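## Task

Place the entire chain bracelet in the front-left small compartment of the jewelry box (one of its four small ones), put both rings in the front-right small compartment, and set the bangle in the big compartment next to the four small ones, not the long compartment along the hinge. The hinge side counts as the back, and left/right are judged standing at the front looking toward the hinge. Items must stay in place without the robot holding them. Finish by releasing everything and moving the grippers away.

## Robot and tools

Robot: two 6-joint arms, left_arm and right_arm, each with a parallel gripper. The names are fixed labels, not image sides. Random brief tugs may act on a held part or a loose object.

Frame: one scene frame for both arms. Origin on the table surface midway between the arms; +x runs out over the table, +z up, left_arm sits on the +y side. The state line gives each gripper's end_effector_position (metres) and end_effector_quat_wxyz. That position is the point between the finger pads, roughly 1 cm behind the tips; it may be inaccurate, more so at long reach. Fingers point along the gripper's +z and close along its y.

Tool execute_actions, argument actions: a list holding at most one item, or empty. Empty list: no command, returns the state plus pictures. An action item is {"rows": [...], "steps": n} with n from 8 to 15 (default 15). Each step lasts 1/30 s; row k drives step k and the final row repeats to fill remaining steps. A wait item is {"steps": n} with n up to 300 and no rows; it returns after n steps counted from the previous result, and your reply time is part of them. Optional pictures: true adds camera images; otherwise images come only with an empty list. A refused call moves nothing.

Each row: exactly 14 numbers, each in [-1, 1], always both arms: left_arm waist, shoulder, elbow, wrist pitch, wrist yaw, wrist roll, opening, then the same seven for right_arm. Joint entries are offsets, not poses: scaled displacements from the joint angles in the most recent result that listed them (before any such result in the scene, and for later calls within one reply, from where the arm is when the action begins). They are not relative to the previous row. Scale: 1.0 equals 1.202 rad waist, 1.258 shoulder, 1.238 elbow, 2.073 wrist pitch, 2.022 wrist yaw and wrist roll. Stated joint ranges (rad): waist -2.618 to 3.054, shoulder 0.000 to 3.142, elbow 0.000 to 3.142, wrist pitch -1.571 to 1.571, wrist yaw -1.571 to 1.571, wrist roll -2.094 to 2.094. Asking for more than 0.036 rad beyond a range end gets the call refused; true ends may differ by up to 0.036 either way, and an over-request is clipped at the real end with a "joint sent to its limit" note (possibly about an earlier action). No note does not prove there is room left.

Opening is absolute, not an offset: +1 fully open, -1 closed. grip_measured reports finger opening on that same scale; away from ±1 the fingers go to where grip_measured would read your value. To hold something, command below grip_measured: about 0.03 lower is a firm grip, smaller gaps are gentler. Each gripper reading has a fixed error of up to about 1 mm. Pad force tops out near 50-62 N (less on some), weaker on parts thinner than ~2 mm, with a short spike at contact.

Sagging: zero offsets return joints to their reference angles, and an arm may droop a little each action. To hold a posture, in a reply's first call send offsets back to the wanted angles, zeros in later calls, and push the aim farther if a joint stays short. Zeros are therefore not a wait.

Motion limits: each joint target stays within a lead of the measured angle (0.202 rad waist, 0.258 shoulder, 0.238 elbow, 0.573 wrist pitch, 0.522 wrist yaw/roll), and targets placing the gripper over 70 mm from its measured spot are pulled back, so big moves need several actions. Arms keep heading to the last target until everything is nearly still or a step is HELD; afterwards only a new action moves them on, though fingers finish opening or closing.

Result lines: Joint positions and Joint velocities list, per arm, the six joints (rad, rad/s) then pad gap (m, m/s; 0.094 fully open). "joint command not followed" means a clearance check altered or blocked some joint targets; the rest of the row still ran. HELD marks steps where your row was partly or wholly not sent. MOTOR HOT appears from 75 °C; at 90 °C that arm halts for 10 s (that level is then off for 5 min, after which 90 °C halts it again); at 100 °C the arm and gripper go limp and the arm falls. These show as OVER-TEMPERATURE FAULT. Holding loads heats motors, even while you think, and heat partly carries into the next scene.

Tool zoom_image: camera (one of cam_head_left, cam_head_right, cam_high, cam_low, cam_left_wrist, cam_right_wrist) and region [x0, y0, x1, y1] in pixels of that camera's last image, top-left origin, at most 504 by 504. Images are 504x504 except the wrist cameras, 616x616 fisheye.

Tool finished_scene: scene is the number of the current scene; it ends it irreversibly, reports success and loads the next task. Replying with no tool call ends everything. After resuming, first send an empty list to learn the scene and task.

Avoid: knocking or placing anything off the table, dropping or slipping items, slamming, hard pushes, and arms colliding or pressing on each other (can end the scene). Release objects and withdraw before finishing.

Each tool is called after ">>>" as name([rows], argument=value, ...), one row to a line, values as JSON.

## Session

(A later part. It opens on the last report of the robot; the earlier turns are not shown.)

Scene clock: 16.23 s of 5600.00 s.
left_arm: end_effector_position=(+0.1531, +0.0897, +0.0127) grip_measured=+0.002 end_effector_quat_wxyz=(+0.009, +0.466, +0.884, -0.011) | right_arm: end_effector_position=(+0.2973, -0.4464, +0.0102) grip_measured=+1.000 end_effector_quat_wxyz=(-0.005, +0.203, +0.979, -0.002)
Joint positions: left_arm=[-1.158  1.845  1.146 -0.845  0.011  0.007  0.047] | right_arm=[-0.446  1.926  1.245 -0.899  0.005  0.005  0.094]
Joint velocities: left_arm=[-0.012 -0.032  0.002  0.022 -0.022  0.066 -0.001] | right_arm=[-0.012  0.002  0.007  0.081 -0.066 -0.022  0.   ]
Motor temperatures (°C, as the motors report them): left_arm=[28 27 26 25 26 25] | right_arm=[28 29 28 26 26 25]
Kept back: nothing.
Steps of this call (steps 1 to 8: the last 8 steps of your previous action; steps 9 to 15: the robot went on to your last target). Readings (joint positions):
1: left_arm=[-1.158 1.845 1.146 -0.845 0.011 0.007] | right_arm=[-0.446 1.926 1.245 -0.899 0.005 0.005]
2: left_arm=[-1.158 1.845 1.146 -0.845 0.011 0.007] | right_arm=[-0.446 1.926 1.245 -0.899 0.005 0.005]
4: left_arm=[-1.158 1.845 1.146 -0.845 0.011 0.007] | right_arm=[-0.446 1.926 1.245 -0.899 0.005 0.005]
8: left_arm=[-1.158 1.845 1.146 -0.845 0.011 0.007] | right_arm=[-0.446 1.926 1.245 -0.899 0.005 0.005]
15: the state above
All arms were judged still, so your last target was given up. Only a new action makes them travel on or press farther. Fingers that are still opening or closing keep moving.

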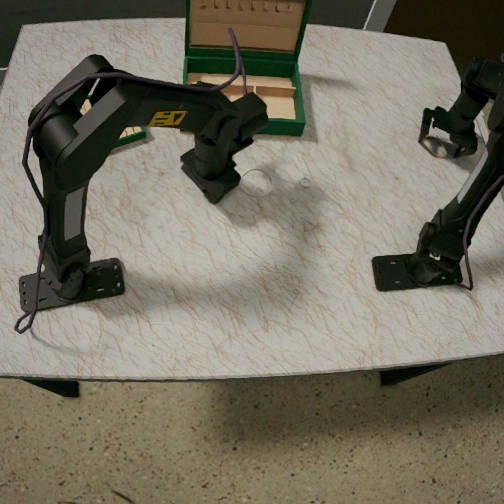

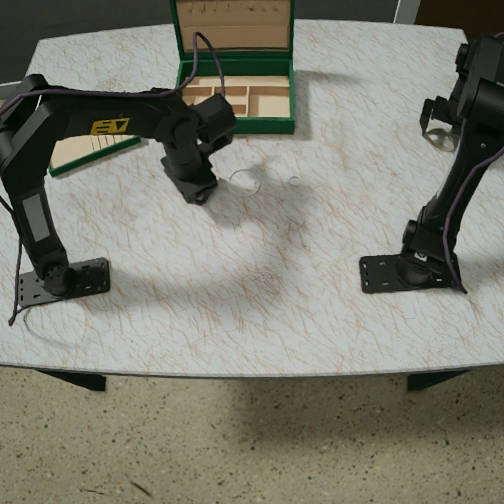

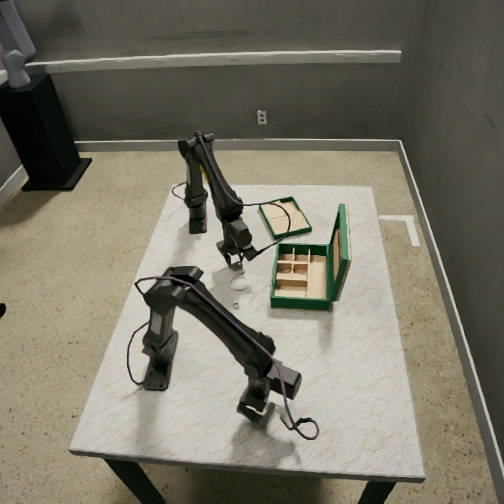

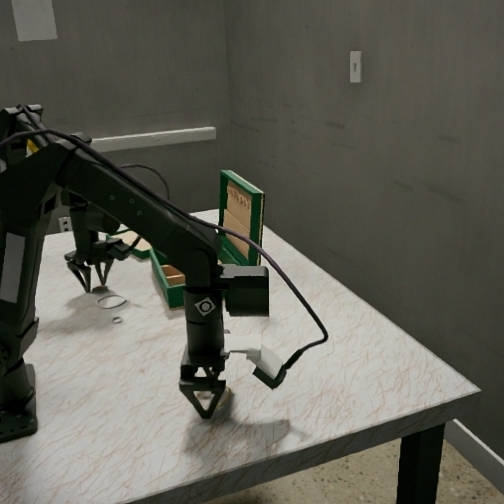

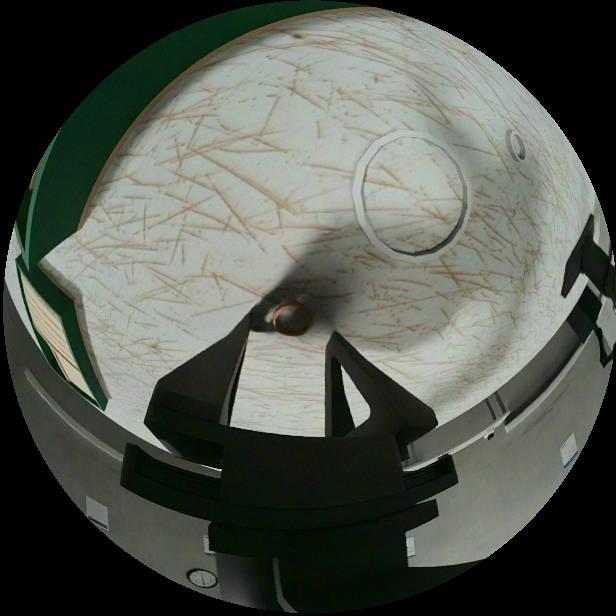

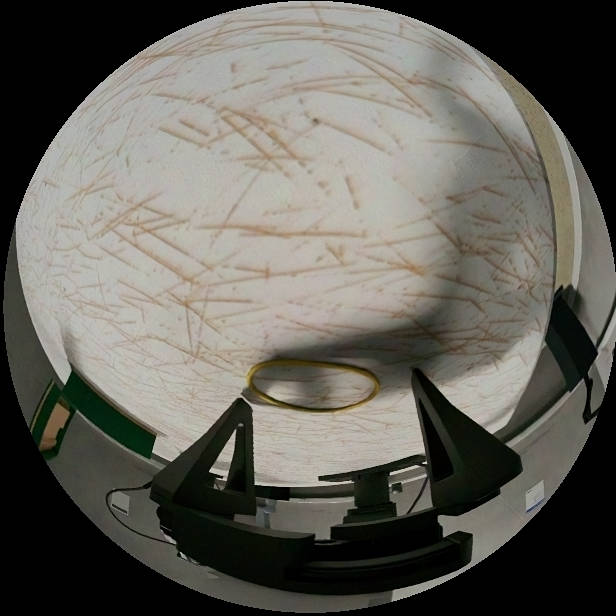

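>>> execute_actions([
  {"rows":[[0,0,-0.01,0.01,0,0,0,0,0,-0.012,0.005,0,0,0.8],[0,0,-0.01,0.01,0,0,0,0,0,-0.012,0.005,0,0,0.6],[0,0,-0.01,0.01,0,0,0,0,0,-0.012,0.005,0,0,0.4],[0,0,-0.01,0.01,0,0,-0.1,0,0,-0.012,0.005,0,0,0.2],[0,0,-0.01,0.01,0,0,-0.2,0,0,-0.012,0.005,0,0,0],[0,0,-0.01,0.01,0,0,-0.3,0,0,-0.012,0.005,0,0,-0.2],[0,0,-0.01,0.01,0,0,-0.4,0,0,-0.012,0.005,0,0,-0.4],[0,0,-0.01,0.01,0,0,-0.5,0,0,-0.012,0.005,0,0,-0.6],[0,0,-0.01,0.01,0,0,-0.55,0,0,-0.012,0.005,0,0,-0.75],[0,0,-0.01,0.01,0,0,-0.6,0,0,-0.012,0.005,0,0,-0.85],[0,0,-0.01,0.01,0,0,-0.62,0,0,-0.012,0.005,0,0,-0.95]]},
])

>>> execute_actions([
  {"steps":20},
], pictures=true)

Scene clock: 17.23 s of 5600.00 s.
left_arm: end_effector_position=(+0.1542, +0.0881, +0.0128) grip_measured=-0.353 end_effector_quat_wxyz=(+0.013, +0.466, +0.884, -0.013) | right_arm: end_effector_position=(+0.2971, -0.4466, +0.0102) grip_measured=-0.294 end_effector_quat_wxyz=(-0.005, +0.203, +0.979, -0.002)
Joint positions: left_arm=[-1.158  1.845  1.146 -0.837  0.011  0.007  0.03 ] | right_arm=[-0.446  1.926  1.245 -0.899  0.006  0.005  0.033]
Joint velocities: left_arm=[-0.002  0.017 -0.002 -0.037  0.022  0.007 -0.092] | right_arm=[ 0.007  0.002 -0.002 -0.022 -0.051 -0.022 -0.207]
Motor temperatures (°C, as the motors report them): left_arm=[28 27 25 25 26 25] | right_arm=[28 29 28 26 26 25]
Steps of this call (steps 1 to 23: nothing new was sent; steps 24 to 30: the first 7 steps of this action). Readings (joint positions):
24: left_arm=[-1.158 1.845 1.146 -0.844 0.011 0.007] | right_arm=[-0.446 1.926 1.245 -0.899 0.005 0.005]
25: left_arm=[-1.158 1.845 1.146 -0.844 0.011 0.007] | right_arm=[-0.446 1.926 1.245 -0.899 0.005 0.005]
27: left_arm=[-1.158 1.845 1.146 -0.841 0.011 0.007] | right_arm=[-0.446 1.926 1.245 -0.899 0.005 0.005]
30: the state above

Scene clock: 17.90 s of 5600.00 s.
left_arm: end_effector_position=(+0.1547, +0.0874, +0.0128) grip_measured=-0.611 end_effector_quat_wxyz=(+0.015, +0.466, +0.884, -0.014) | right_arm: end_effector_position=(+0.2974, -0.4467, +0.0102) grip_measured=-0.947 end_effector_quat_wxyz=(-0.004, +0.203, +0.979, -0.002)
Joint positions: left_arm=[-1.158  1.845  1.146 -0.834  0.011  0.007  0.018] | right_arm=[-0.446  1.926  1.245 -0.898  0.006  0.005  0.002]
Joint velocities: left_arm=[ 0.002 -0.002  0.002 -0.022  0.022 -0.037 -0.   ] | right_arm=[-0.002 -0.007  0.002 -0.081  0.037  0.037  0.001]
Motor temperatures (°C, as the motors report them): left_arm=[28 27 26 25 26 25] | right_arm=[28 29 28 26 26 25]
Kept back: nothing.
Steps of this call (steps 1 to 8: the last 8 steps of your previous action; steps 9 to 15: the robot went on to your last target; steps 16 to 20: nothing new was sent). Readings (joint positions):
1: left_arm=[-1.158 1.845 1.146 -0.836 0.011 0.007] | right_arm=[-0.446 1.926 1.245 -0.899 0.006 0.005]
2: left_arm=[-1.158 1.845 1.146 -0.836 0.011 0.007] | right_arm=[-0.446 1.926 1.245 -0.899 0.006 0.005]
4: left_arm=[-1.158 1.845 1.146 -0.834 0.011 0.007] | right_arm=[-0.446 1.926 1.245 -0.898 0.006 0.005]
8: left_arm=[-1.158 1.845 1.146 -0.834 0.011 0.007] | right_arm=[-0.446 1.926 1.245 -0.898 0.006 0.005]
20: the state above
All arms were judged still, so your last target was given up. Only a new action makes them travel on or press farther. Fingers that are still opening or closing keep moving.

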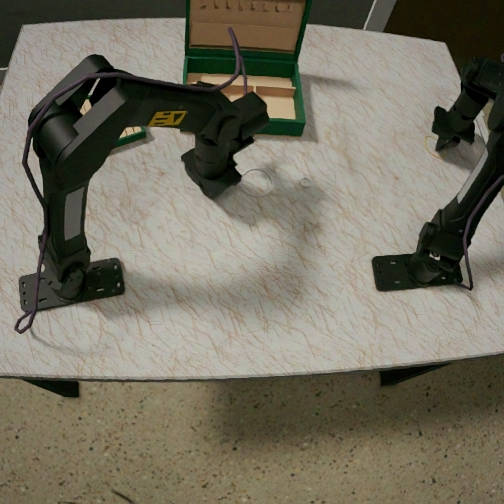

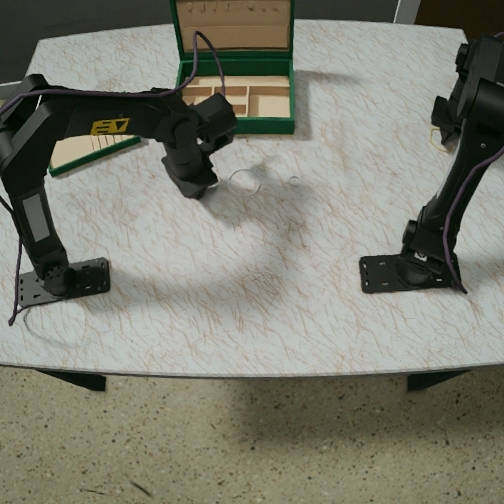

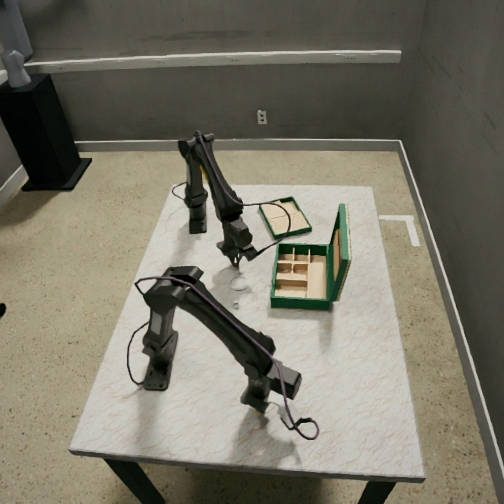

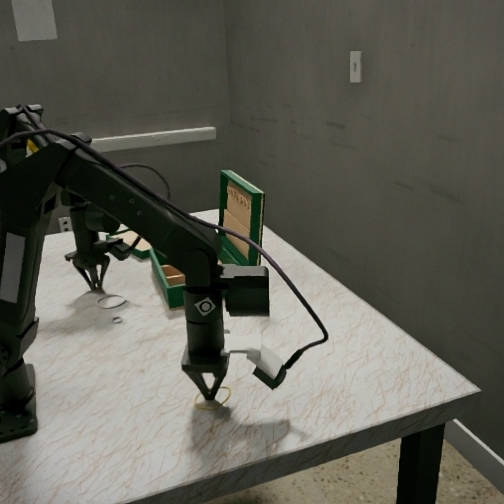

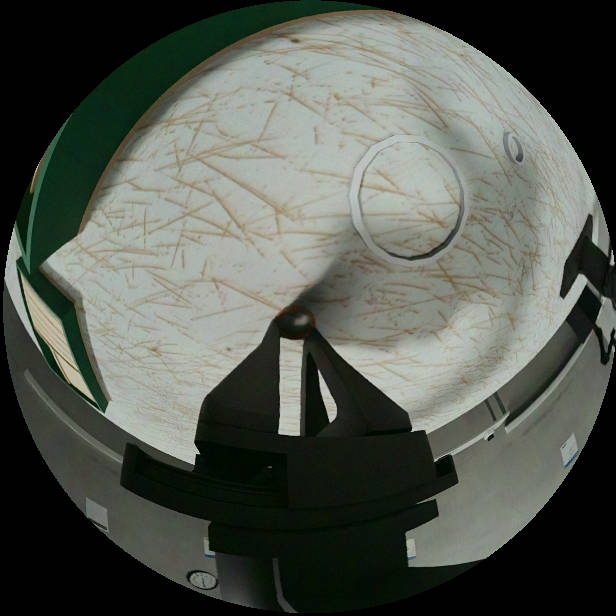

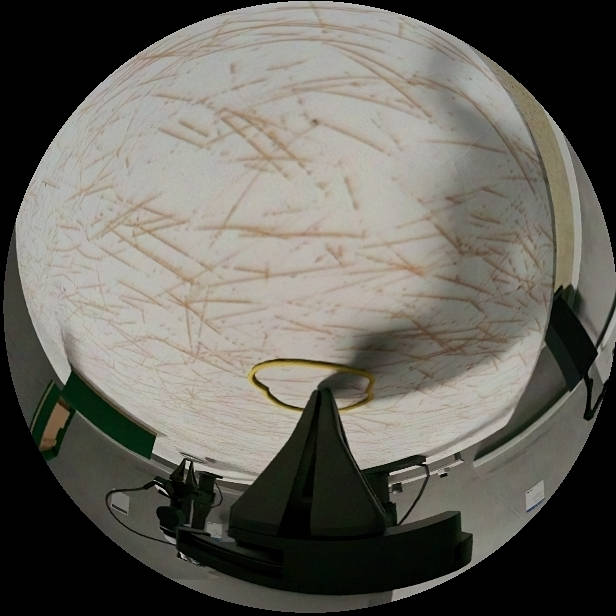

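>>> execute_actions([
  {"rows":[[0,0,0,0,0,0,-0.65,0,0,0,0,0,0,0],[0,0,0,0,0,0,-0.65,0,0,0,0,0,0,1],[0,0,0,0,0,0,-0.65,0,0,0,0,0,0,1],[0,0,0,0,0,0,-0.65,0,0,0,0,0,0,1],[0,0,0,0,0,0,-0.65,0,0,0,0,0,0,1],[0,0,0,0,0,0,-0.65,0,0,0,0,0,0,1],[0,0,0,0,0,0,-0.65,0,0,0,0,0,0,1],[0,0,0,0,0,0,-0.65,0,0,0,0,0,0,1],[0,-0.03,0.08,-0.07,0,0,-0.65,0,0.01,-0.03,0.015,0,0,1]]},
])

>>> execute_actions([
  {"steps":25},
], pictures=true)

Scene clock: 18.70 s of 5600.00 s.
left_arm: end_effector_position=(+0.1547, +0.0874, +0.0128) grip_measured=-0.636 end_effector_quat_wxyz=(+0.015, +0.466, +0.884, -0.014) | right_arm: end_effector_position=(+0.2971, -0.4464, +0.0107) grip_measured=+0.927 end_effector_quat_wxyz=(-0.004, +0.203, +0.979, -0.002)
Joint positions: left_arm=[-1.158  1.845  1.146 -0.834  0.011  0.007  0.017] | right_arm=[-0.446  1.924  1.245 -0.9    0.005  0.005  0.091]
Joint velocities: left_arm=[ 0.007 -0.007 -0.017 -0.066 -0.095 -0.081 -0.001] | right_arm=[ 0.002 -0.002 -0.007  0.007 -0.007  0.037  0.153]
Motor temperatures (°C, as the motors report them): left_arm=[28 27 26 25 26 25] | right_arm=[28 29 28 26 26 25]
Steps of this call (steps 1 to 17: nothing new was sent; steps 18 to 24: the first 7 steps of this action). Readings (joint positions):
18: left_arm=[-1.158 1.845 1.146 -0.834 0.011 0.007] | right_arm=[-0.446 1.926 1.245 -0.898 0.006 0.005]
19: left_arm=[-1.158 1.845 1.146 -0.834 0.011 0.007] | right_arm=[-0.446 1.926 1.245 -0.898 0.006 0.005]
21: left_arm=[-1.158 1.845 1.146 -0.834 0.011 0.007] | right_arm=[-0.446 1.926 1.245 -0.898 0.006 0.005]
24: the state above

Scene clock: 19.53 s of 5600.00 s.
left_arm: end_effector_position=(+0.1540, +0.0884, +0.0411) grip_measured=-0.636 end_effector_quat_wxyz=(+0.006, +0.466, +0.885, -0.009) | right_arm: end_effector_position=(+0.2970, -0.4468, +0.0084) grip_measured=+1.000 end_effector_quat_wxyz=(-0.003, +0.202, +0.979, -0.003)
Joint positions: left_arm=[-1.158  1.814  1.229 -0.966  0.011  0.007  0.017] | right_arm=[-0.446  1.925  1.236 -0.886  0.007  0.005  0.094]
Joint velocities: left_arm=[-0.007  0.007  0.012 -0.007 -0.022  0.022  0.   ] | right_arm=[-0.002 -0.012  0.002 -0.007  0.007 -0.022  0.   ]
Motor temperatures (°C, as the motors report them): left_arm=[28 27 26 25 26 25] | right_arm=[28 29 28 26 26 25]
Kept back: nothing.
Steps of this call (steps 1 to 8: the last 8 steps of your previous action; steps 9 to 25: the robot went on to your last target). Readings (joint positions):
1: left_arm=[-1.158 1.845 1.146 -0.834 0.011 0.007] | right_arm=[-0.446 1.924 1.245 -0.900 0.006 0.005]
2: left_arm=[-1.158 1.844 1.159 -0.857 0.011 0.007] | right_arm=[-0.446 1.924 1.242 -0.895 0.007 0.005]
4: left_arm=[-1.158 1.838 1.193 -0.905 0.011 0.007] | right_arm=[-0.446 1.925 1.236 -0.888 0.009 0.004]
8: left_arm=[-1.158 1.816 1.228 -0.933 0.011 0.007] | right_arm=[-0.446 1.925 1.236 -0.886 0.007 0.005]
25: the state above

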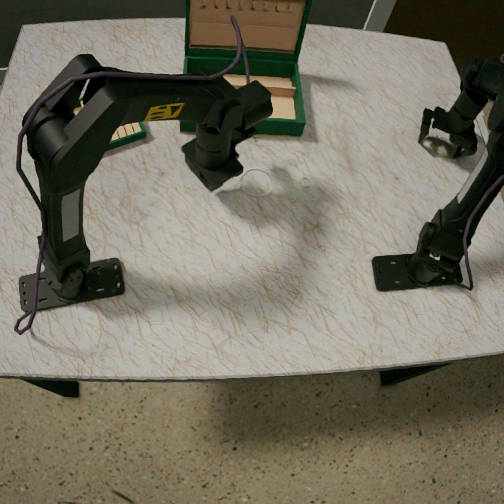

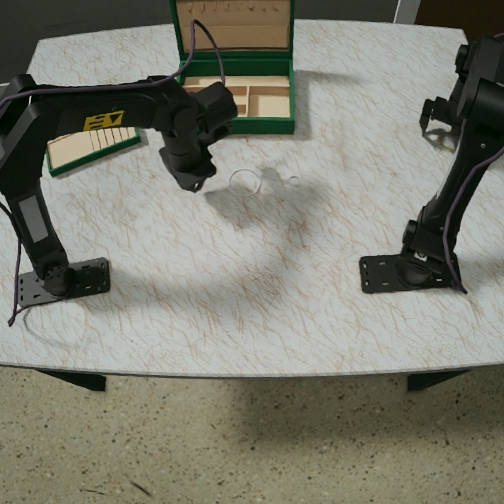

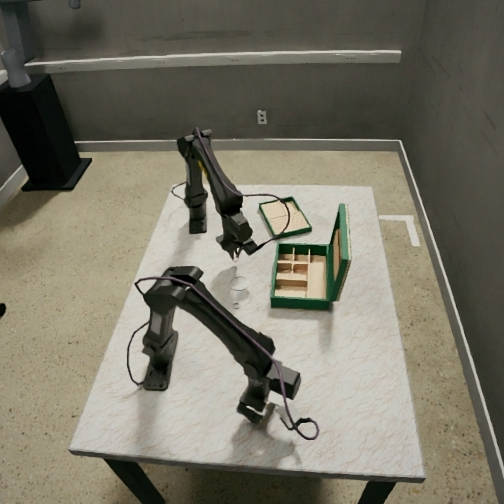

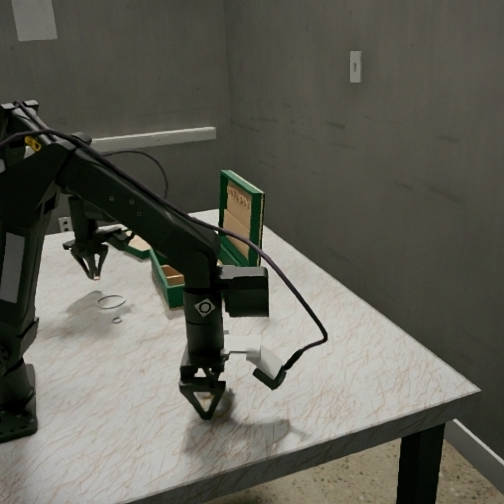

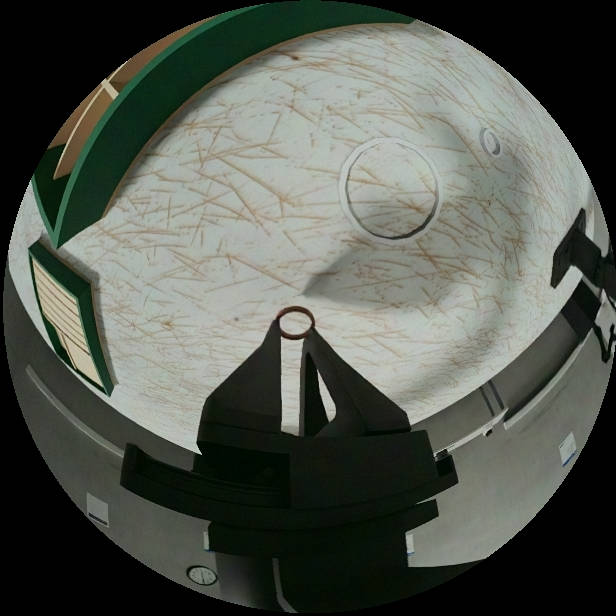

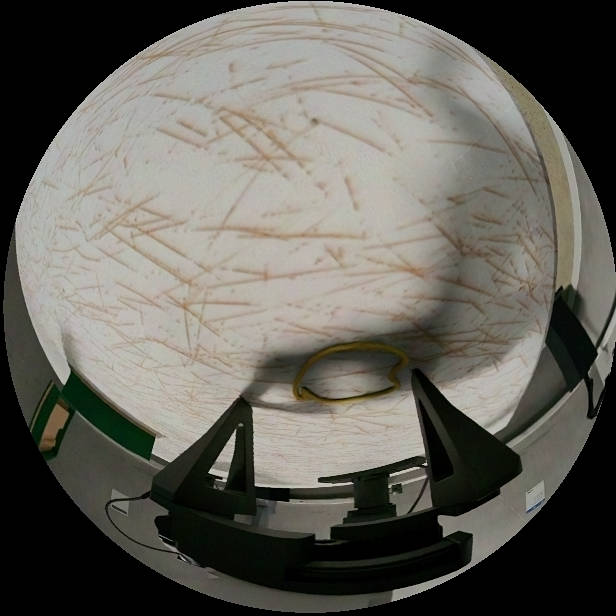

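>>> execute_actions([
  {"rows":[[0,0,0.2,-0.05,0,0,-0.66,0,0,-0.01,0.025,0,0,1],[0,0,0.3,-0.05,0,0,-0.66,0,0,-0.01,0.025,0,0,1],[0.05,0,0.35,-0.05,0,0,-0.66,0,0,-0.01,0.025,0,0,1],[0.1,0,0.35,-0.05,0,0,-0.66,0,0,-0.01,0.025,0,0,1],[0.15,0.04,0.4,-0.05,0,0,-0.66,0,0,-0.01,0.025,0,0,1],[0.21,0.08,0.45,-0.05,0,0,-0.66,0,0,-0.02,0.025,0,0,0.8],[0.21,0.12,0.5,-0.05,0,0,-0.66,0,0,-0.02,0.025,0,0,0.6],[0.21,0.16,0.53,-0.034,0,0,-0.66,0,0,-0.02,0.025,0,0,0.4],[0.21,0.2,0.53,-0.034,0,0,-0.66,0,0,-0.02,0.025,0,0,0.2],[0.21,0.23,0.53,-0.034,0,0,-0.66,0,0,-0.02,0.025,0,0,0],[0.21,0.23,0.53,-0.034,0,0,-0.66,0,0,-0.02,0.025,0,0,-0.2],[0.21,0.23,0.53,-0.034,0,0,-0.66,0,0,-0.02,0.025,0,0,-0.4],[0.21,0.23,0.53,-0.034,0,0,-0.66,0,0,-0.02,0.025,0,0,-0.6],[0.21,0.23,0.53,-0.034,0,0,-0.66,0,0,-0.02,0.025,0,0,-0.8],[0.21,0.23,0.53,-0.034,0,0,-0.66,0,0,-0.02,0.025,0,0,-0.95]]},
])

>>> execute_actions([
  {"steps":30},
], pictures=true)

Scene clock: 21.30 s of 5600.00 s.
left_arm: end_effector_position=(+0.2418, +0.0377, +0.1382) grip_measured=-0.645 end_effector_quat_wxyz=(+0.130, +0.415, +0.898, -0.071) | right_arm: end_effector_position=(+0.2986, -0.4482, +0.0084) grip_measured=+0.703 end_effector_quat_wxyz=(+0.001, +0.203, +0.979, -0.006)
Joint positions: left_arm=[-1.05   1.857  1.633 -1.049  0.022  0.007  0.017] | right_arm=[-0.446  1.925  1.236 -0.878  0.011  0.005  0.08 ]
Joint velocities: left_arm=[ 1.199  0.52   1.99  -0.007  0.007 -0.007 -0.   ] | right_arm=[ 0.002  0.002 -0.012  0.154 -0.037  0.007 -0.201]
Motor temperatures (°C, as the motors report them): left_arm=[28 27 26 25 26 25] | right_arm=[28 29 28 26 26 25]
Steps of this call (steps 1 to 15: the robot went on to your last target; steps 16 to 46: nothing new was sent; steps 47 to 53: the first 7 steps of this action). Readings (joint positions):
47: left_arm=[-1.158 1.822 1.264 -1.005 0.011 0.007] | right_arm=[-0.446 1.925 1.236 -0.885 0.007 0.005]
48: left_arm=[-1.158 1.834 1.320 -1.040 0.011 0.007] | right_arm=[-0.446 1.925 1.236 -0.885 0.007 0.005]
50: left_arm=[-1.143 1.838 1.440 -1.048 0.015 0.007] | right_arm=[-0.446 1.925 1.236 -0.885 0.007 0.005]
53: the state above

Scene clock: 22.30 s of 5600.00 s.
left_arm: end_effector_position=(+0.3382, +0.0385, +0.1129) grip_measured=-0.658 end_effector_quat_wxyz=(+0.149, +0.347, +0.924, -0.058) | right_arm: end_effector_position=(+0.3043, -0.4506, +0.0085) grip_measured=-0.946 end_effector_quat_wxyz=(+0.013, +0.203, +0.979, -0.008)
Joint positions: left_arm=[-0.905  2.115  1.891 -1.025  0.007  0.007  0.016] | right_arm=[-0.446  1.925  1.236 -0.853  0.011  0.005  0.003]
Joint velocities: left_arm=[-0.007 -0.017 -0.022  0.022 -0.007  0.022  0.   ] | right_arm=[ 0.012 -0.007  0.022 -0.007 -0.022  0.051 -0.   ]
Motor temperatures (°C, as the motors report them): left_arm=[28 28 26 25 26 25] | right_arm=[28 29 28 26 26 25]
Kept back: nothing.
Steps of this call (steps 1 to 8: the last 8 steps of your previous action; steps 9 to 30: the robot went on to your last target). Readings (joint positions):
1: left_arm=[-1.008 1.884 1.709 -1.049 0.022 0.007] | right_arm=[-0.446 1.925 1.236 -0.873 0.011 0.005]
2: left_arm=[-0.968 1.923 1.786 -1.041 0.022 0.007] | right_arm=[-0.446 1.925 1.236 -0.868 0.011 0.005]
4: left_arm=[-0.906 2.000 1.880 -0.995 0.016 0.007] | right_arm=[-0.446 1.925 1.236 -0.861 0.011 0.005]
8: left_arm=[-0.875 2.096 1.891 -0.997 0.007 0.007] | right_arm=[-0.446 1.925 1.236 -0.854 0.011 0.005]
30: the state above
All arms were judged still, so your last target was given up. Only a new action makes them travel on or press farther. Fingers that are still opening or closing keep moving.

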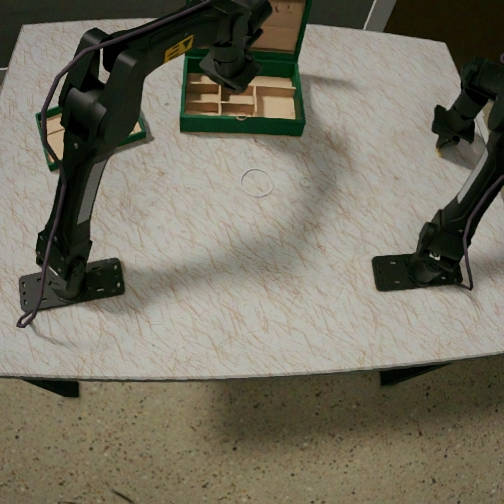

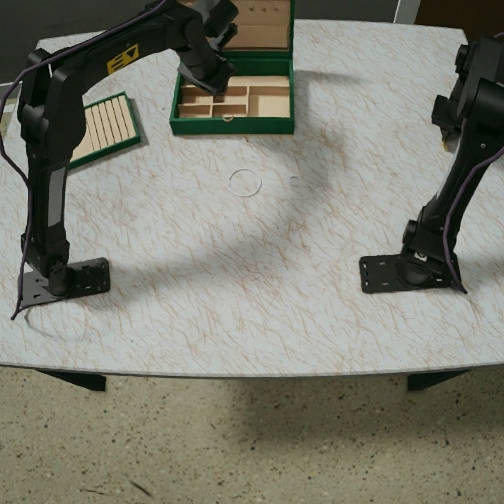

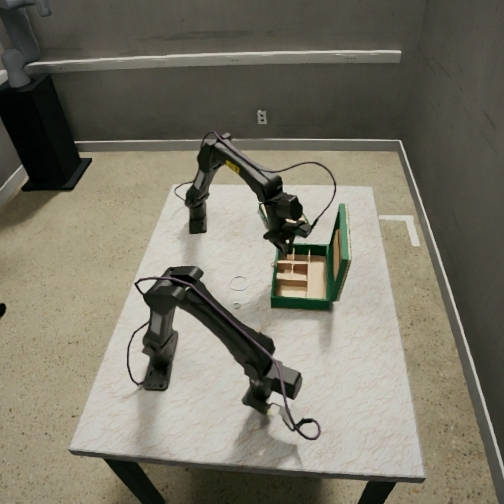

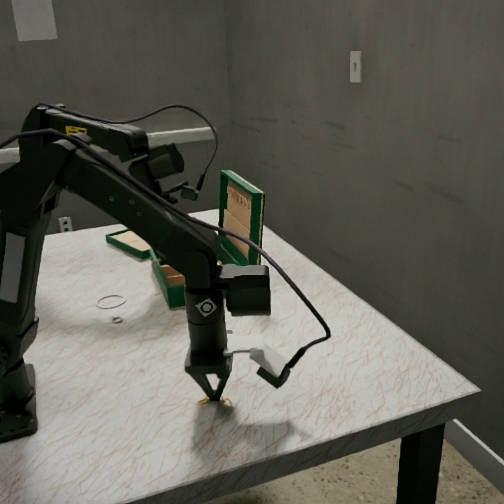

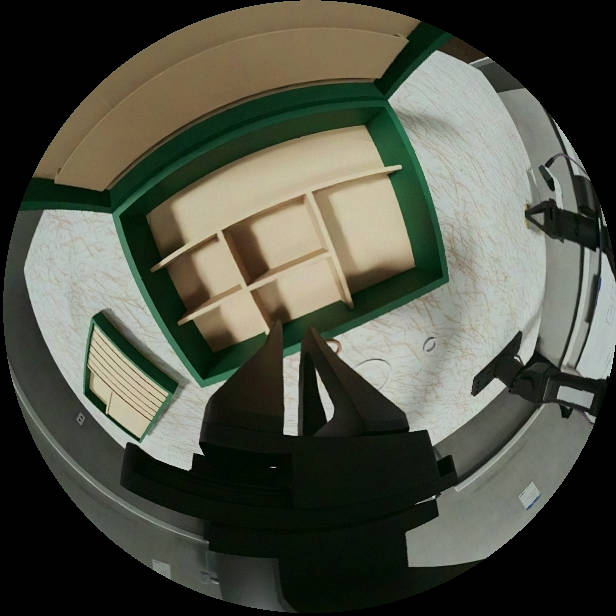

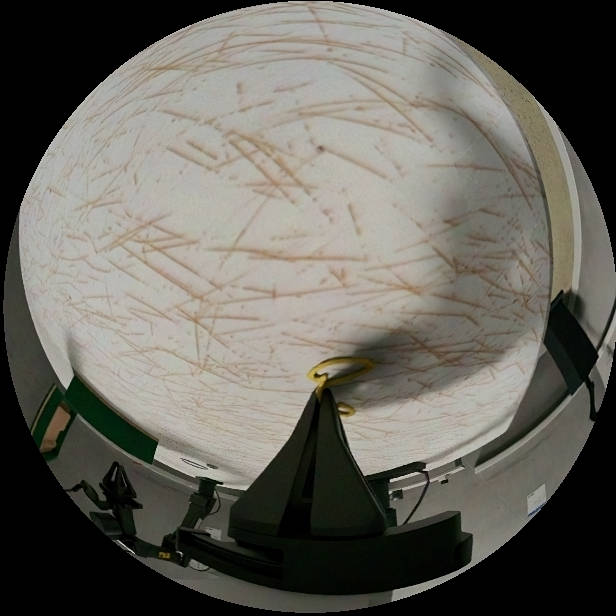

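The ring slipped. Checking where it landed.

>>> zoom_image(camera="cam_head_left", region=[170, 60, 320, 150])

>>> zoom_image(camera="cam_high", region=[240, 220, 360, 320])

Region (170, 60, 320, 150) of cam_head_left's 504x504 image, scaled by 3.360, with more detail than that image has; it fills the top 302 rows of this view, and the rest is white.

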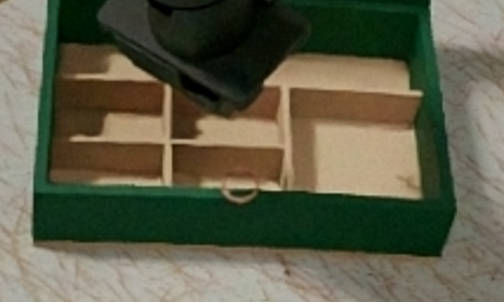

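Region (240, 220, 360, 320) of cam_high's 504x504 image, scaled by 4.200, with more detail than that image has.

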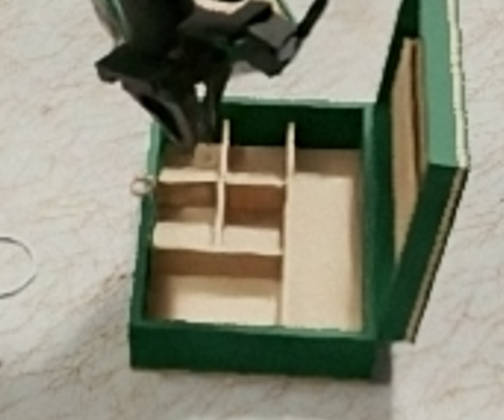

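>>> execute_actions([
  {"rows":[[-0.03,-0.02,0,0,0,0,-1,0,0,0,0,0,0,-0.98],[-0.06,-0.04,0,0,0,0,-1,0,0,0,0,0,0,-0.98],[-0.09,-0.06,0,0,0,0,-1,0,0,0,0,0,0,-0.98],[-0.106,-0.06,0,0,0,0,-1,0,0,0,0,0,0,-0.98],[-0.106,-0.06,0,0,0,0,-1,0,0,0,0,0,0,-0.98],[-0.106,-0.06,-0.02,0,0,0,-1,0,-0.01,0.02,-0.02,0,0,-0.98],[-0.106,-0.06,-0.04,0,0,0,-1,0,-0.015,0.03,-0.03,0,0,-0.98],[-0.106,-0.06,-0.06,0,0,0,-1,0,-0.02,0.04,-0.04,0,0,-0.98],[-0.106,-0.06,-0.08,0,0,0,-1,0,-0.025,0.05,-0.05,0,0,-0.98],[-0.106,-0.06,-0.1,0.01,0,0,-1,0,-0.03,0.06,-0.06,0,0,-0.98],[-0.106,-0.06,-0.12,0.01,0,0,-1,0,-0.035,0.07,-0.07,0,0,-0.98],[-0.106,-0.06,-0.14,0.017,0,0,-1,0,-0.04,0.08,-0.08,0,0,-0.98],[-0.106,-0.06,-0.16,0.017,0,0,-1,0,-0.045,0.09,-0.09,0,0,-0.98],[-0.106,-0.06,-0.18,0.017,0,0,-1,0,-0.05,0.1,-0.1,0,0,-0.98],[-0.106,-0.06,-0.2,0.017,0,0,-1,0,-0.055,0.11,-0.11,0,0,-0.98]]},
])

>>> execute_actions([
  {"steps":30},
], pictures=true)

Scene clock: 23.73 s of 5600.00 s.
left_arm: end_effector_position=(+0.2999, -0.0010, +0.1379) grip_measured=-0.988 end_effector_quat_wxyz=(+0.172, +0.397, +0.898, -0.076) | right_arm: end_effector_position=(+0.3027, -0.4499, +0.0090) grip_measured=-0.969 end_effector_quat_wxyz=(+0.009, +0.203, +0.979, -0.008)
Joint positions: left_arm=[-1.019  2.059  1.886 -1.021  0.004  0.007  0.001] | right_arm=[-0.446  1.925  1.238 -0.864  0.011  0.005  0.001]
Joint velocities: left_arm=[-0.632 -0.374 -0.164  0.183  0.037  0.022 -0.   ] | right_arm=[ 0.002  0.002  0.09  -0.3    0.007 -0.022 -0.   ]
Motor temperatures (°C, as the motors report them): left_arm=[28 28 26 25 26 25] | right_arm=[28 29 28 26 26 25]
Steps of this call (steps 1 to 36: nothing new was sent; steps 37 to 43: the first 7 steps of this action). Readings (joint positions):
37: left_arm=[-0.907 2.115 1.891 -1.025 0.007 0.007] | right_arm=[-0.446 1.925 1.236 -0.853 0.011 0.005]
38: left_arm=[-0.913 2.111 1.891 -1.025 0.006 0.007] | right_arm=[-0.446 1.925 1.236 -0.853 0.011 0.005]
40: left_arm=[-0.946 2.096 1.891 -1.025 0.003 0.007] | right_arm=[-0.446 1.925 1.236 -0.853 0.011 0.005]
43: the state above

Scene clock: 24.73 s of 5600.00 s.
left_arm: end_effector_position=(+0.2583, +0.0316, +0.0727) grip_measured=-0.988 end_effector_quat_wxyz=(+0.083, +0.410, +0.907, -0.043) | right_arm: end_effector_position=(+0.2945, -0.4464, +0.0552) grip_measured=-0.969 end_effector_quat_wxyz=(-0.009, +0.203, +0.979, -0.004)
Joint positions: left_arm=[-1.035  2.039  1.651 -0.994  0.011  0.007  0.001] | right_arm=[-0.446  1.864  1.352 -1.075  0.011  0.005  0.001]
Joint velocities: left_arm=[-0.002 -0.007 -0.017 -0.037  0.007 -0.11   0.001] | right_arm=[ 0.002  0.002 -0.017  0.037  0.007 -0.007  0.001]
Motor temperatures (°C, as the motors report them): left_arm=[28 28 26 26 26 25] | right_arm=[28 30 28 26 26 25]
Kept back: nothing.
Steps of this call (steps 1 to 8: the last 8 steps of your previous action; steps 9 to 30: the robot went on to your last target). Readings (joint positions):
1: left_arm=[-1.038 2.047 1.877 -1.015 0.006 0.007] | right_arm=[-0.446 1.925 1.242 -0.877 0.011 0.005]
2: left_arm=[-1.050 2.037 1.862 -1.011 0.009 0.007] | right_arm=[-0.446 1.925 1.249 -0.893 0.011 0.005]
4: left_arm=[-1.058 2.026 1.819 -1.001 0.011 0.007] | right_arm=[-0.446 1.921 1.268 -0.927 0.011 0.005]
8: left_arm=[-1.043 2.026 1.704 -0.988 0.011 0.007] | right_arm=[-0.446 1.893 1.320 -0.999 0.011 0.005]
30: the state above

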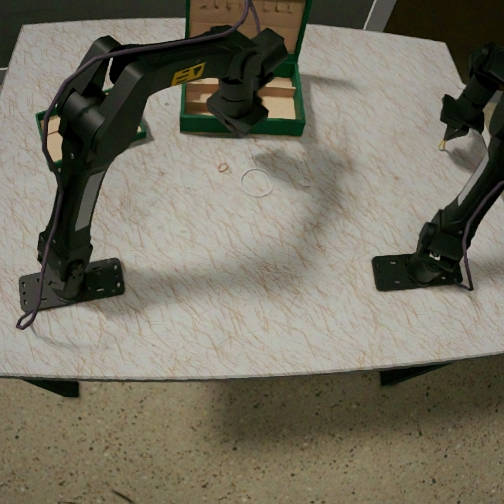

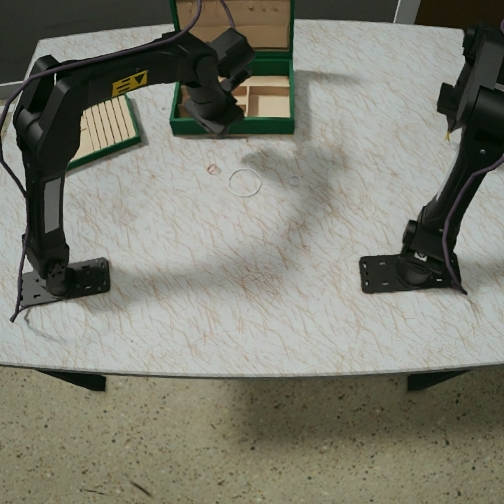

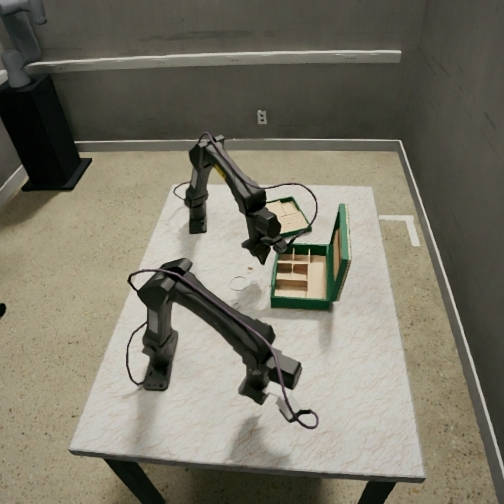

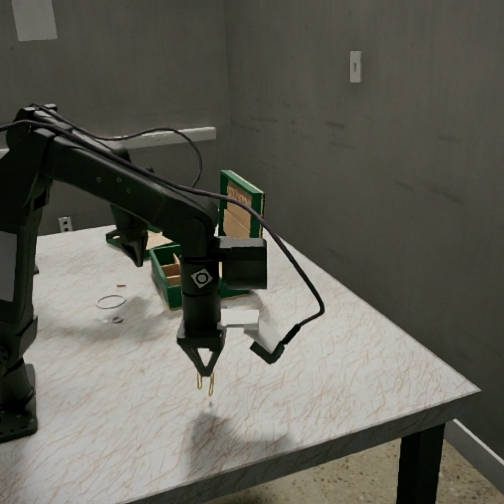

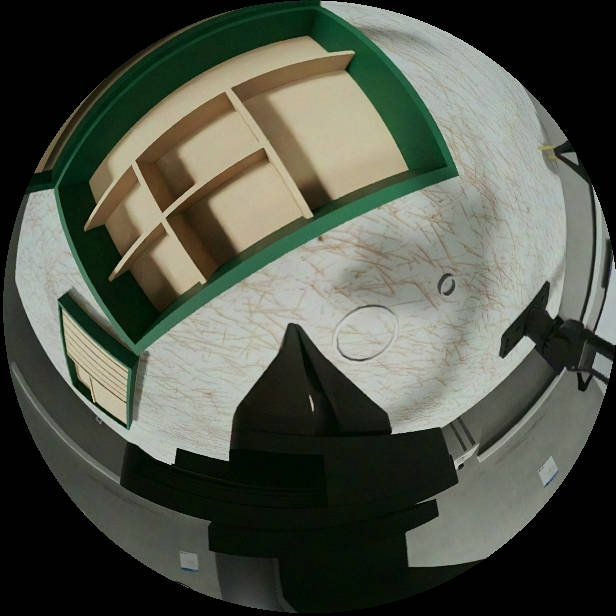

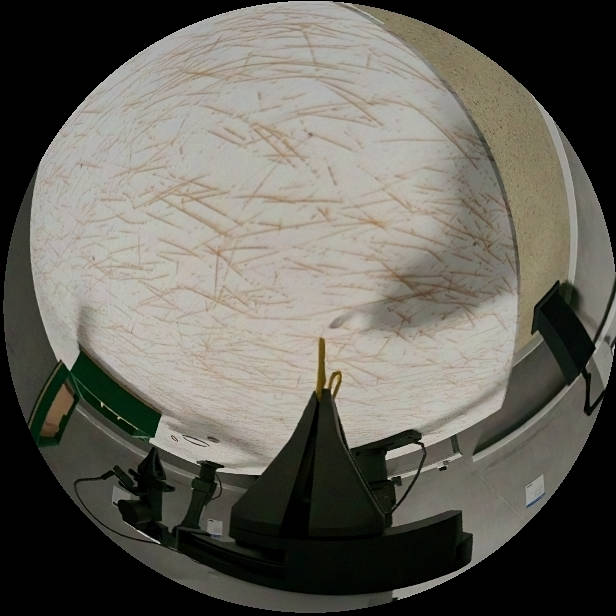

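>>> execute_actions([
  {"rows":[[-0.02,-0.04,-0.03,-0.015,0,0,0,0.01,0,0.02,-0.004,0,0,-0.99],[-0.04,-0.08,-0.06,-0.03,0,0,0,0.02,0,0.04,-0.008,0,0,-0.99],[-0.06,-0.12,-0.09,-0.045,0,0,0,0.03,0,0.06,-0.012,0,0,-0.99],[-0.08,-0.16,-0.12,-0.06,0,0,0,0.05,0,0.08,-0.016,0,0,-0.99],[-0.1,-0.2,-0.15,-0.075,0,0,0,0.07,0,0.1,-0.02,0,0,-0.99],[-0.12,-0.24,-0.18,-0.09,0,0,0,0.09,0,0.12,-0.024,0,0,-0.99],[-0.14,-0.28,-0.21,-0.105,0,0,0,0.11,0,0.14,-0.028,0,0,-0.99],[-0.16,-0.32,-0.24,-0.12,0,0,0,0.135,0,0.16,-0.032,0,0,-0.99],[-0.18,-0.36,-0.27,-0.135,0,0,0,0.16,0,0.18,-0.036,0,0,-0.99],[-0.2,-0.4,-0.3,-0.15,0,0,0,0.185,0,0.2,-0.04,0,0,-0.99],[-0.22,-0.43,-0.32,-0.157,0,0,0,0.21,0,0.22,-0.044,0,0,-0.99],[-0.22,-0.43,-0.32,-0.157,0,0,0,0.235,0,0.24,-0.048,0,0,-0.99],[-0.22,-0.43,-0.32,-0.157,0,0,0,0.26,0,0.25,-0.05,0,0,-0.99],[-0.22,-0.43,-0.32,-0.157,0,0,0,0.285,0,0.26,-0.05,0,0,-0.99],[-0.22,-0.43,-0.32,-0.157,0,0,0,0.31,0,0.27,-0.05,0,0,-0.99]]},
])

>>> execute_actions([
  {"rows":[[0,0,0,0,0,0,0,0.04,0,0,0,0,0,-0.99],[0,0,0,0,0,0,0,0.07,0,0,0,0,0,-0.99],[0,0,0,0,0,0,0,0.1,0,0,0,0,0,-0.99],[0,0,0,0,0,0,0,0.13,0,0,0,0,0,-0.99],[0,0,0,0,0,0,0,0.16,0,0,0,0,0,-0.99],[0,0,0,0,0,0,0,0.19,0,0,0,0,0,-0.99],[0,0,0,0,0,0,0,0.22,0,0,0,0,0,-0.99],[0,0,0,0,0,0,0,0.25,0,0,0,0,0,-0.99],[0,0,0,0,0,0,0,0.28,0,0,0,0,0,-0.99],[0,0,0,0,0,0,0,0.31,0,0,0,0,0,-0.99],[0,0,0,0,0,0,0,0.34,0,0,0,0,0,-0.99],[0,0,0,0,0,0,0,0.37,0,0,0,0,0,-0.99],[0,0,0,0,0,0,0,0.4,0,0,0,0,0,-0.99],[0,0,0,0,0,0,0,0.43,0,0,0,0,0,-0.99],[0,0,0,0,0,0,0,0.46,0,0,0,0,0,-0.99]]},
])

>>> execute_actions([
  {"rows":[[0,0,0,0,0,0,0,0.04,0,0,0,0,0,-0.99],[0,0,0,0,0,0,0,0.07,0,0,0,0,0,-0.99],[0,0,0,0,0,0,0,0.1,0,0,0,0,0,-0.99],[0,0,0,0,0,0,0,0.13,0,0,0,0,0,-0.99],[0,0,0,0,0,0,0,0.16,0,0,0,0,0,-0.99],[0,0,0,0,0,0,0,0.19,0,0,0,0,0,-0.99],[0,0,0,0,0,0,0,0.22,0,0,0,0,0,-0.99],[0,0,0,0,0,0,0,0.25,0,0,0,0,0,-0.99],[0,0,0,0,0,0,0,0.28,0,0,0,0,0,-0.99],[0,0,0,0,0,0,0,0.3,0,0,0,0,0,-0.99],[0,0,0,0,0,0,0,0.32,0,0,0,0,0,-0.99],[0,0,0,0,0,0,0,0.34,0,0,0,0,0,-0.99],[0,0,0,0,0,0,0,0.35,0,0,0,0,0,-0.99]]},
])

>>> execute_actions([
  {"steps":20},
], pictures=true)

Scene clock: 27.83 s of 5600.00 s.
left_arm: end_effector_position=(+0.1824, +0.0566, +0.1042) grip_measured=-0.003 end_effector_quat_wxyz=(+0.064, +0.460, +0.885, -0.037) | right_arm: end_effector_position=(+0.3223, -0.4312, +0.0781) grip_measured=-0.977 end_effector_quat_wxyz=(+0.019, +0.168, +0.986, -0.010)
Joint positions: left_arm=[-1.145  1.803  1.461 -1.082  0.009  0.007  0.047] | right_arm=[-0.375  1.868  1.449 -1.111  0.013  0.005  0.001]
Joint velocities: left_arm=[-0.95  -1.624 -0.96  -0.799 -0.007 -0.022  0.002] | right_arm=[ 0.716 -0.007  0.764 -0.168 -0.007 -0.007 -0.001]
Motor temperatures (°C, as the motors report them): left_arm=[28 29 26 26 26 25] | right_arm=[28 30 28 26 26 25]
Steps of this call (steps 1 to 15: the robot went on to your last target; steps 16 to 86: nothing new was sent; steps 87 to 93: the first 7 steps of this action). Readings (joint positions):
87: left_arm=[-1.037 2.035 1.647 -0.993 0.011 0.007] | right_arm=[-0.446 1.864 1.352 -1.075 0.011 0.005]
88: left_arm=[-1.041 2.021 1.631 -0.993 0.011 0.007] | right_arm=[-0.444 1.864 1.355 -1.078 0.011 0.005]
90: left_arm=[-1.065 1.957 1.569 -1.012 0.010 0.007] | right_arm=[-0.432 1.866 1.378 -1.094 0.012 0.005]
93: the state above

Scene clock: 28.33 s of 5600.00 s.
left_arm: end_effector_position=(+0.0866, +0.1134, +0.1436) grip_measured=-0.002 end_effector_quat_wxyz=(+0.029, +0.531, +0.847, -0.027) | right_arm: end_effector_position=(+0.3870, -0.2738, +0.1334) grip_measured=-0.977 end_effector_quat_wxyz=(+0.108, -0.048, +0.993, -0.001)
Joint positions: left_arm=[-1.307  1.489  1.287 -1.29   0.016  0.007  0.047] | right_arm=[ 0.061  1.867  1.647 -1.135  0.013  0.005  0.001]
Joint velocities: left_arm=[-0.007  0.017 -0.027 -0.007  0.037 -0.022 -0.   ] | right_arm=[ 0.994 -0.007 -0.012 -0.007  0.007 -0.022 -0.   ]
Motor temperatures (°C, as the motors report them): left_arm=[28 29 26 26 26 25] | right_arm=[28 30 29 26 26 25]
Steps of this call (steps 1 to 8: the last 8 steps of your previous action; steps 9 to 15: the first 7 steps of this action, its rows measured from where the robot was after step 8). Readings (joint positions):
8: left_arm=[-1.307 1.488 1.287 -1.286 0.016 0.007] | right_arm=[-0.128 1.868 1.643 -1.142 0.013 0.005]
9: left_arm=[-1.307 1.488 1.287 -1.291 0.016 0.007] | right_arm=[-0.101 1.866 1.647 -1.136 0.012 0.005]
10: left_arm=[-1.307 1.489 1.287 -1.290 0.016 0.007] | right_arm=[-0.076 1.865 1.647 -1.134 0.011 0.005]
12: left_arm=[-1.307 1.489 1.287 -1.290 0.016 0.007] | right_arm=[-0.030 1.867 1.647 -1.135 0.011 0.005]
15: the state above

Scene clock: 28.83 s of 5600.00 s.
left_arm: end_effector_position=(+0.0866, +0.1134, +0.1436) grip_measured=-0.002 end_effector_quat_wxyz=(+0.029, +0.531, +0.847, -0.027) | right_arm: end_effector_position=(+0.3203, -0.0891, +0.1334) grip_measured=-0.977 end_effector_quat_wxyz=(+0.104, -0.289, +0.951, +0.027)
Joint positions: left_arm=[-1.307  1.489  1.287 -1.29   0.016  0.007  0.047] | right_arm=[ 0.553  1.867  1.647 -1.135  0.011  0.005  0.001]
Joint velocities: left_arm=[ 0.007  0.002 -0.007  0.007  0.081 -0.007 -0.001] | right_arm=[ 0.921 -0.007  0.012  0.066 -0.007 -0.007 -0.001]
Motor temperatures (°C, as the motors report them): left_arm=[28 29 26 26 26 25] | right_arm=[28 30 29 26 26 25]
Steps of this call (steps 1 to 8: the last 8 steps of your previous action; steps 9 to 15: the first 7 steps of this action, its rows measured from where the robot was after step 8). Readings (joint positions):
8: left_arm=[-1.307 1.489 1.287 -1.290 0.016 0.007] | right_arm=[0.363 1.867 1.647 -1.135 0.012 0.005]
9: left_arm=[-1.307 1.489 1.287 -1.290 0.016 0.007] | right_arm=[0.394 1.867 1.647 -1.135 0.010 0.005]
10: left_arm=[-1.307 1.489 1.287 -1.290 0.016 0.007] | right_arm=[0.421 1.867 1.647 -1.135 0.008 0.005]
12: left_arm=[-1.307 1.489 1.287 -1.290 0.016 0.007] | right_arm=[0.467 1.867 1.647 -1.135 0.009 0.005]
15: the state above

Scene clock: 29.50 s of 5600.00 s.
left_arm: end_effector_position=(+0.0866, +0.1134, +0.1436) grip_measured=-0.002 end_effector_quat_wxyz=(+0.029, +0.531, +0.847, -0.027) | right_arm: end_effector_position=(+0.2566, -0.0157, +0.1334) grip_measured=-0.977 end_effector_quat_wxyz=(+0.099, -0.400, +0.910, +0.042)
Joint positions: left_arm=[-1.307  1.489  1.287 -1.29   0.016  0.007  0.047] | right_arm=[ 0.792  1.867  1.647 -1.135  0.003  0.005  0.001]
Joint velocities: left_arm=[-0.007 -0.007  0.007 -0.051 -0.051 -0.037 -0.   ] | right_arm=[-0.022  0.012 -0.007  0.007 -0.051  0.022  0.001]
Motor temperatures (°C, as the motors report them): left_arm=[28 29 26 26 26 25] | right_arm=[28 30 29 26 26 25]
Kept back: nothing.
Steps of this call (steps 1 to 8: the last 8 steps of your previous action; steps 9 to 20: the robot went on to your last target). Readings (joint positions):
1: left_arm=[-1.307 1.489 1.287 -1.290 0.016 0.007] | right_arm=[0.588 1.867 1.647 -1.135 0.011 0.005]
2: left_arm=[-1.307 1.489 1.287 -1.290 0.016 0.007] | right_arm=[0.626 1.867 1.647 -1.135 0.012 0.005]
4: left_arm=[-1.307 1.489 1.287 -1.290 0.016 0.007] | right_arm=[0.700 1.867 1.647 -1.135 0.011 0.005]
8: left_arm=[-1.307 1.489 1.287 -1.290 0.016 0.007] | right_arm=[0.794 1.867 1.647 -1.135 0.005 0.005]
20: the state above

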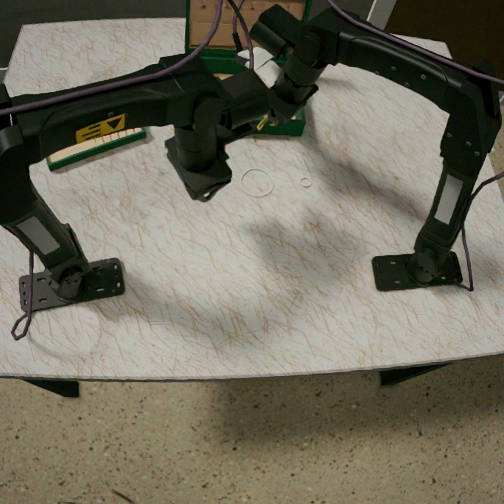

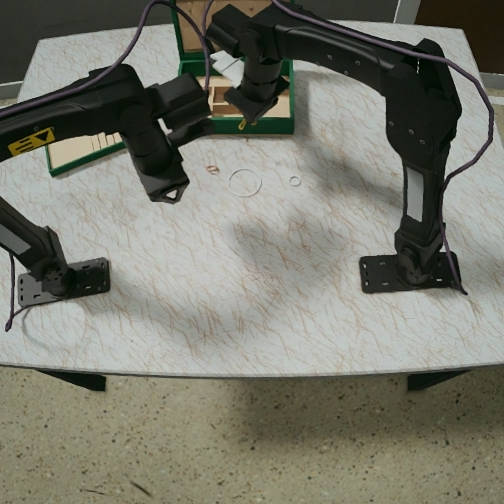

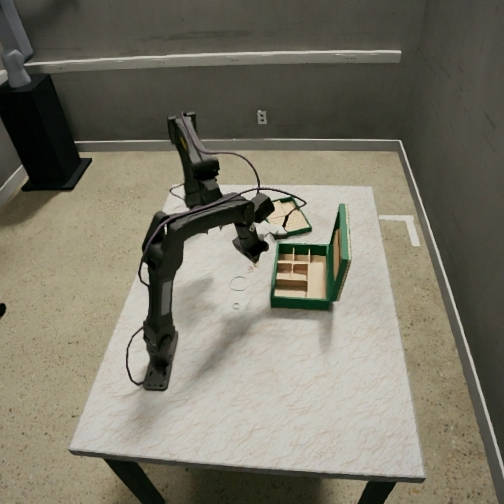

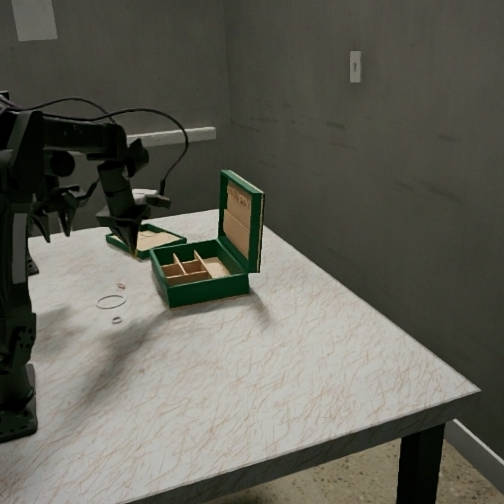

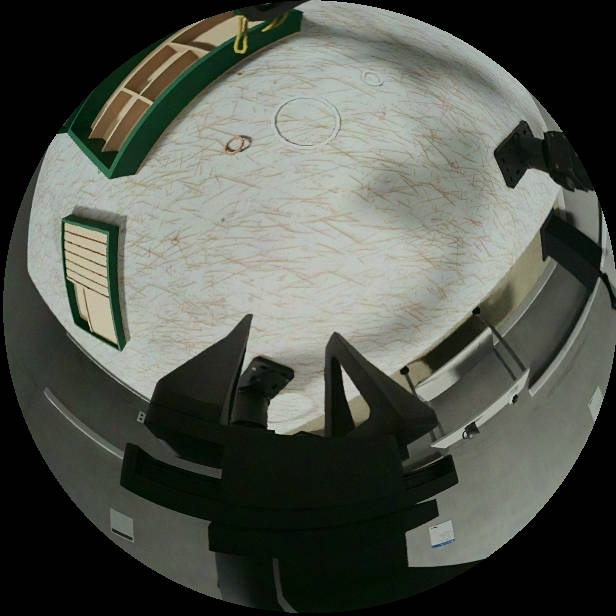

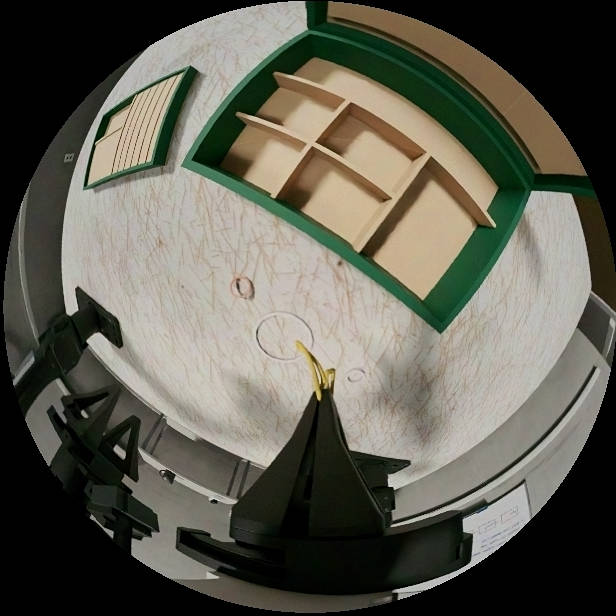

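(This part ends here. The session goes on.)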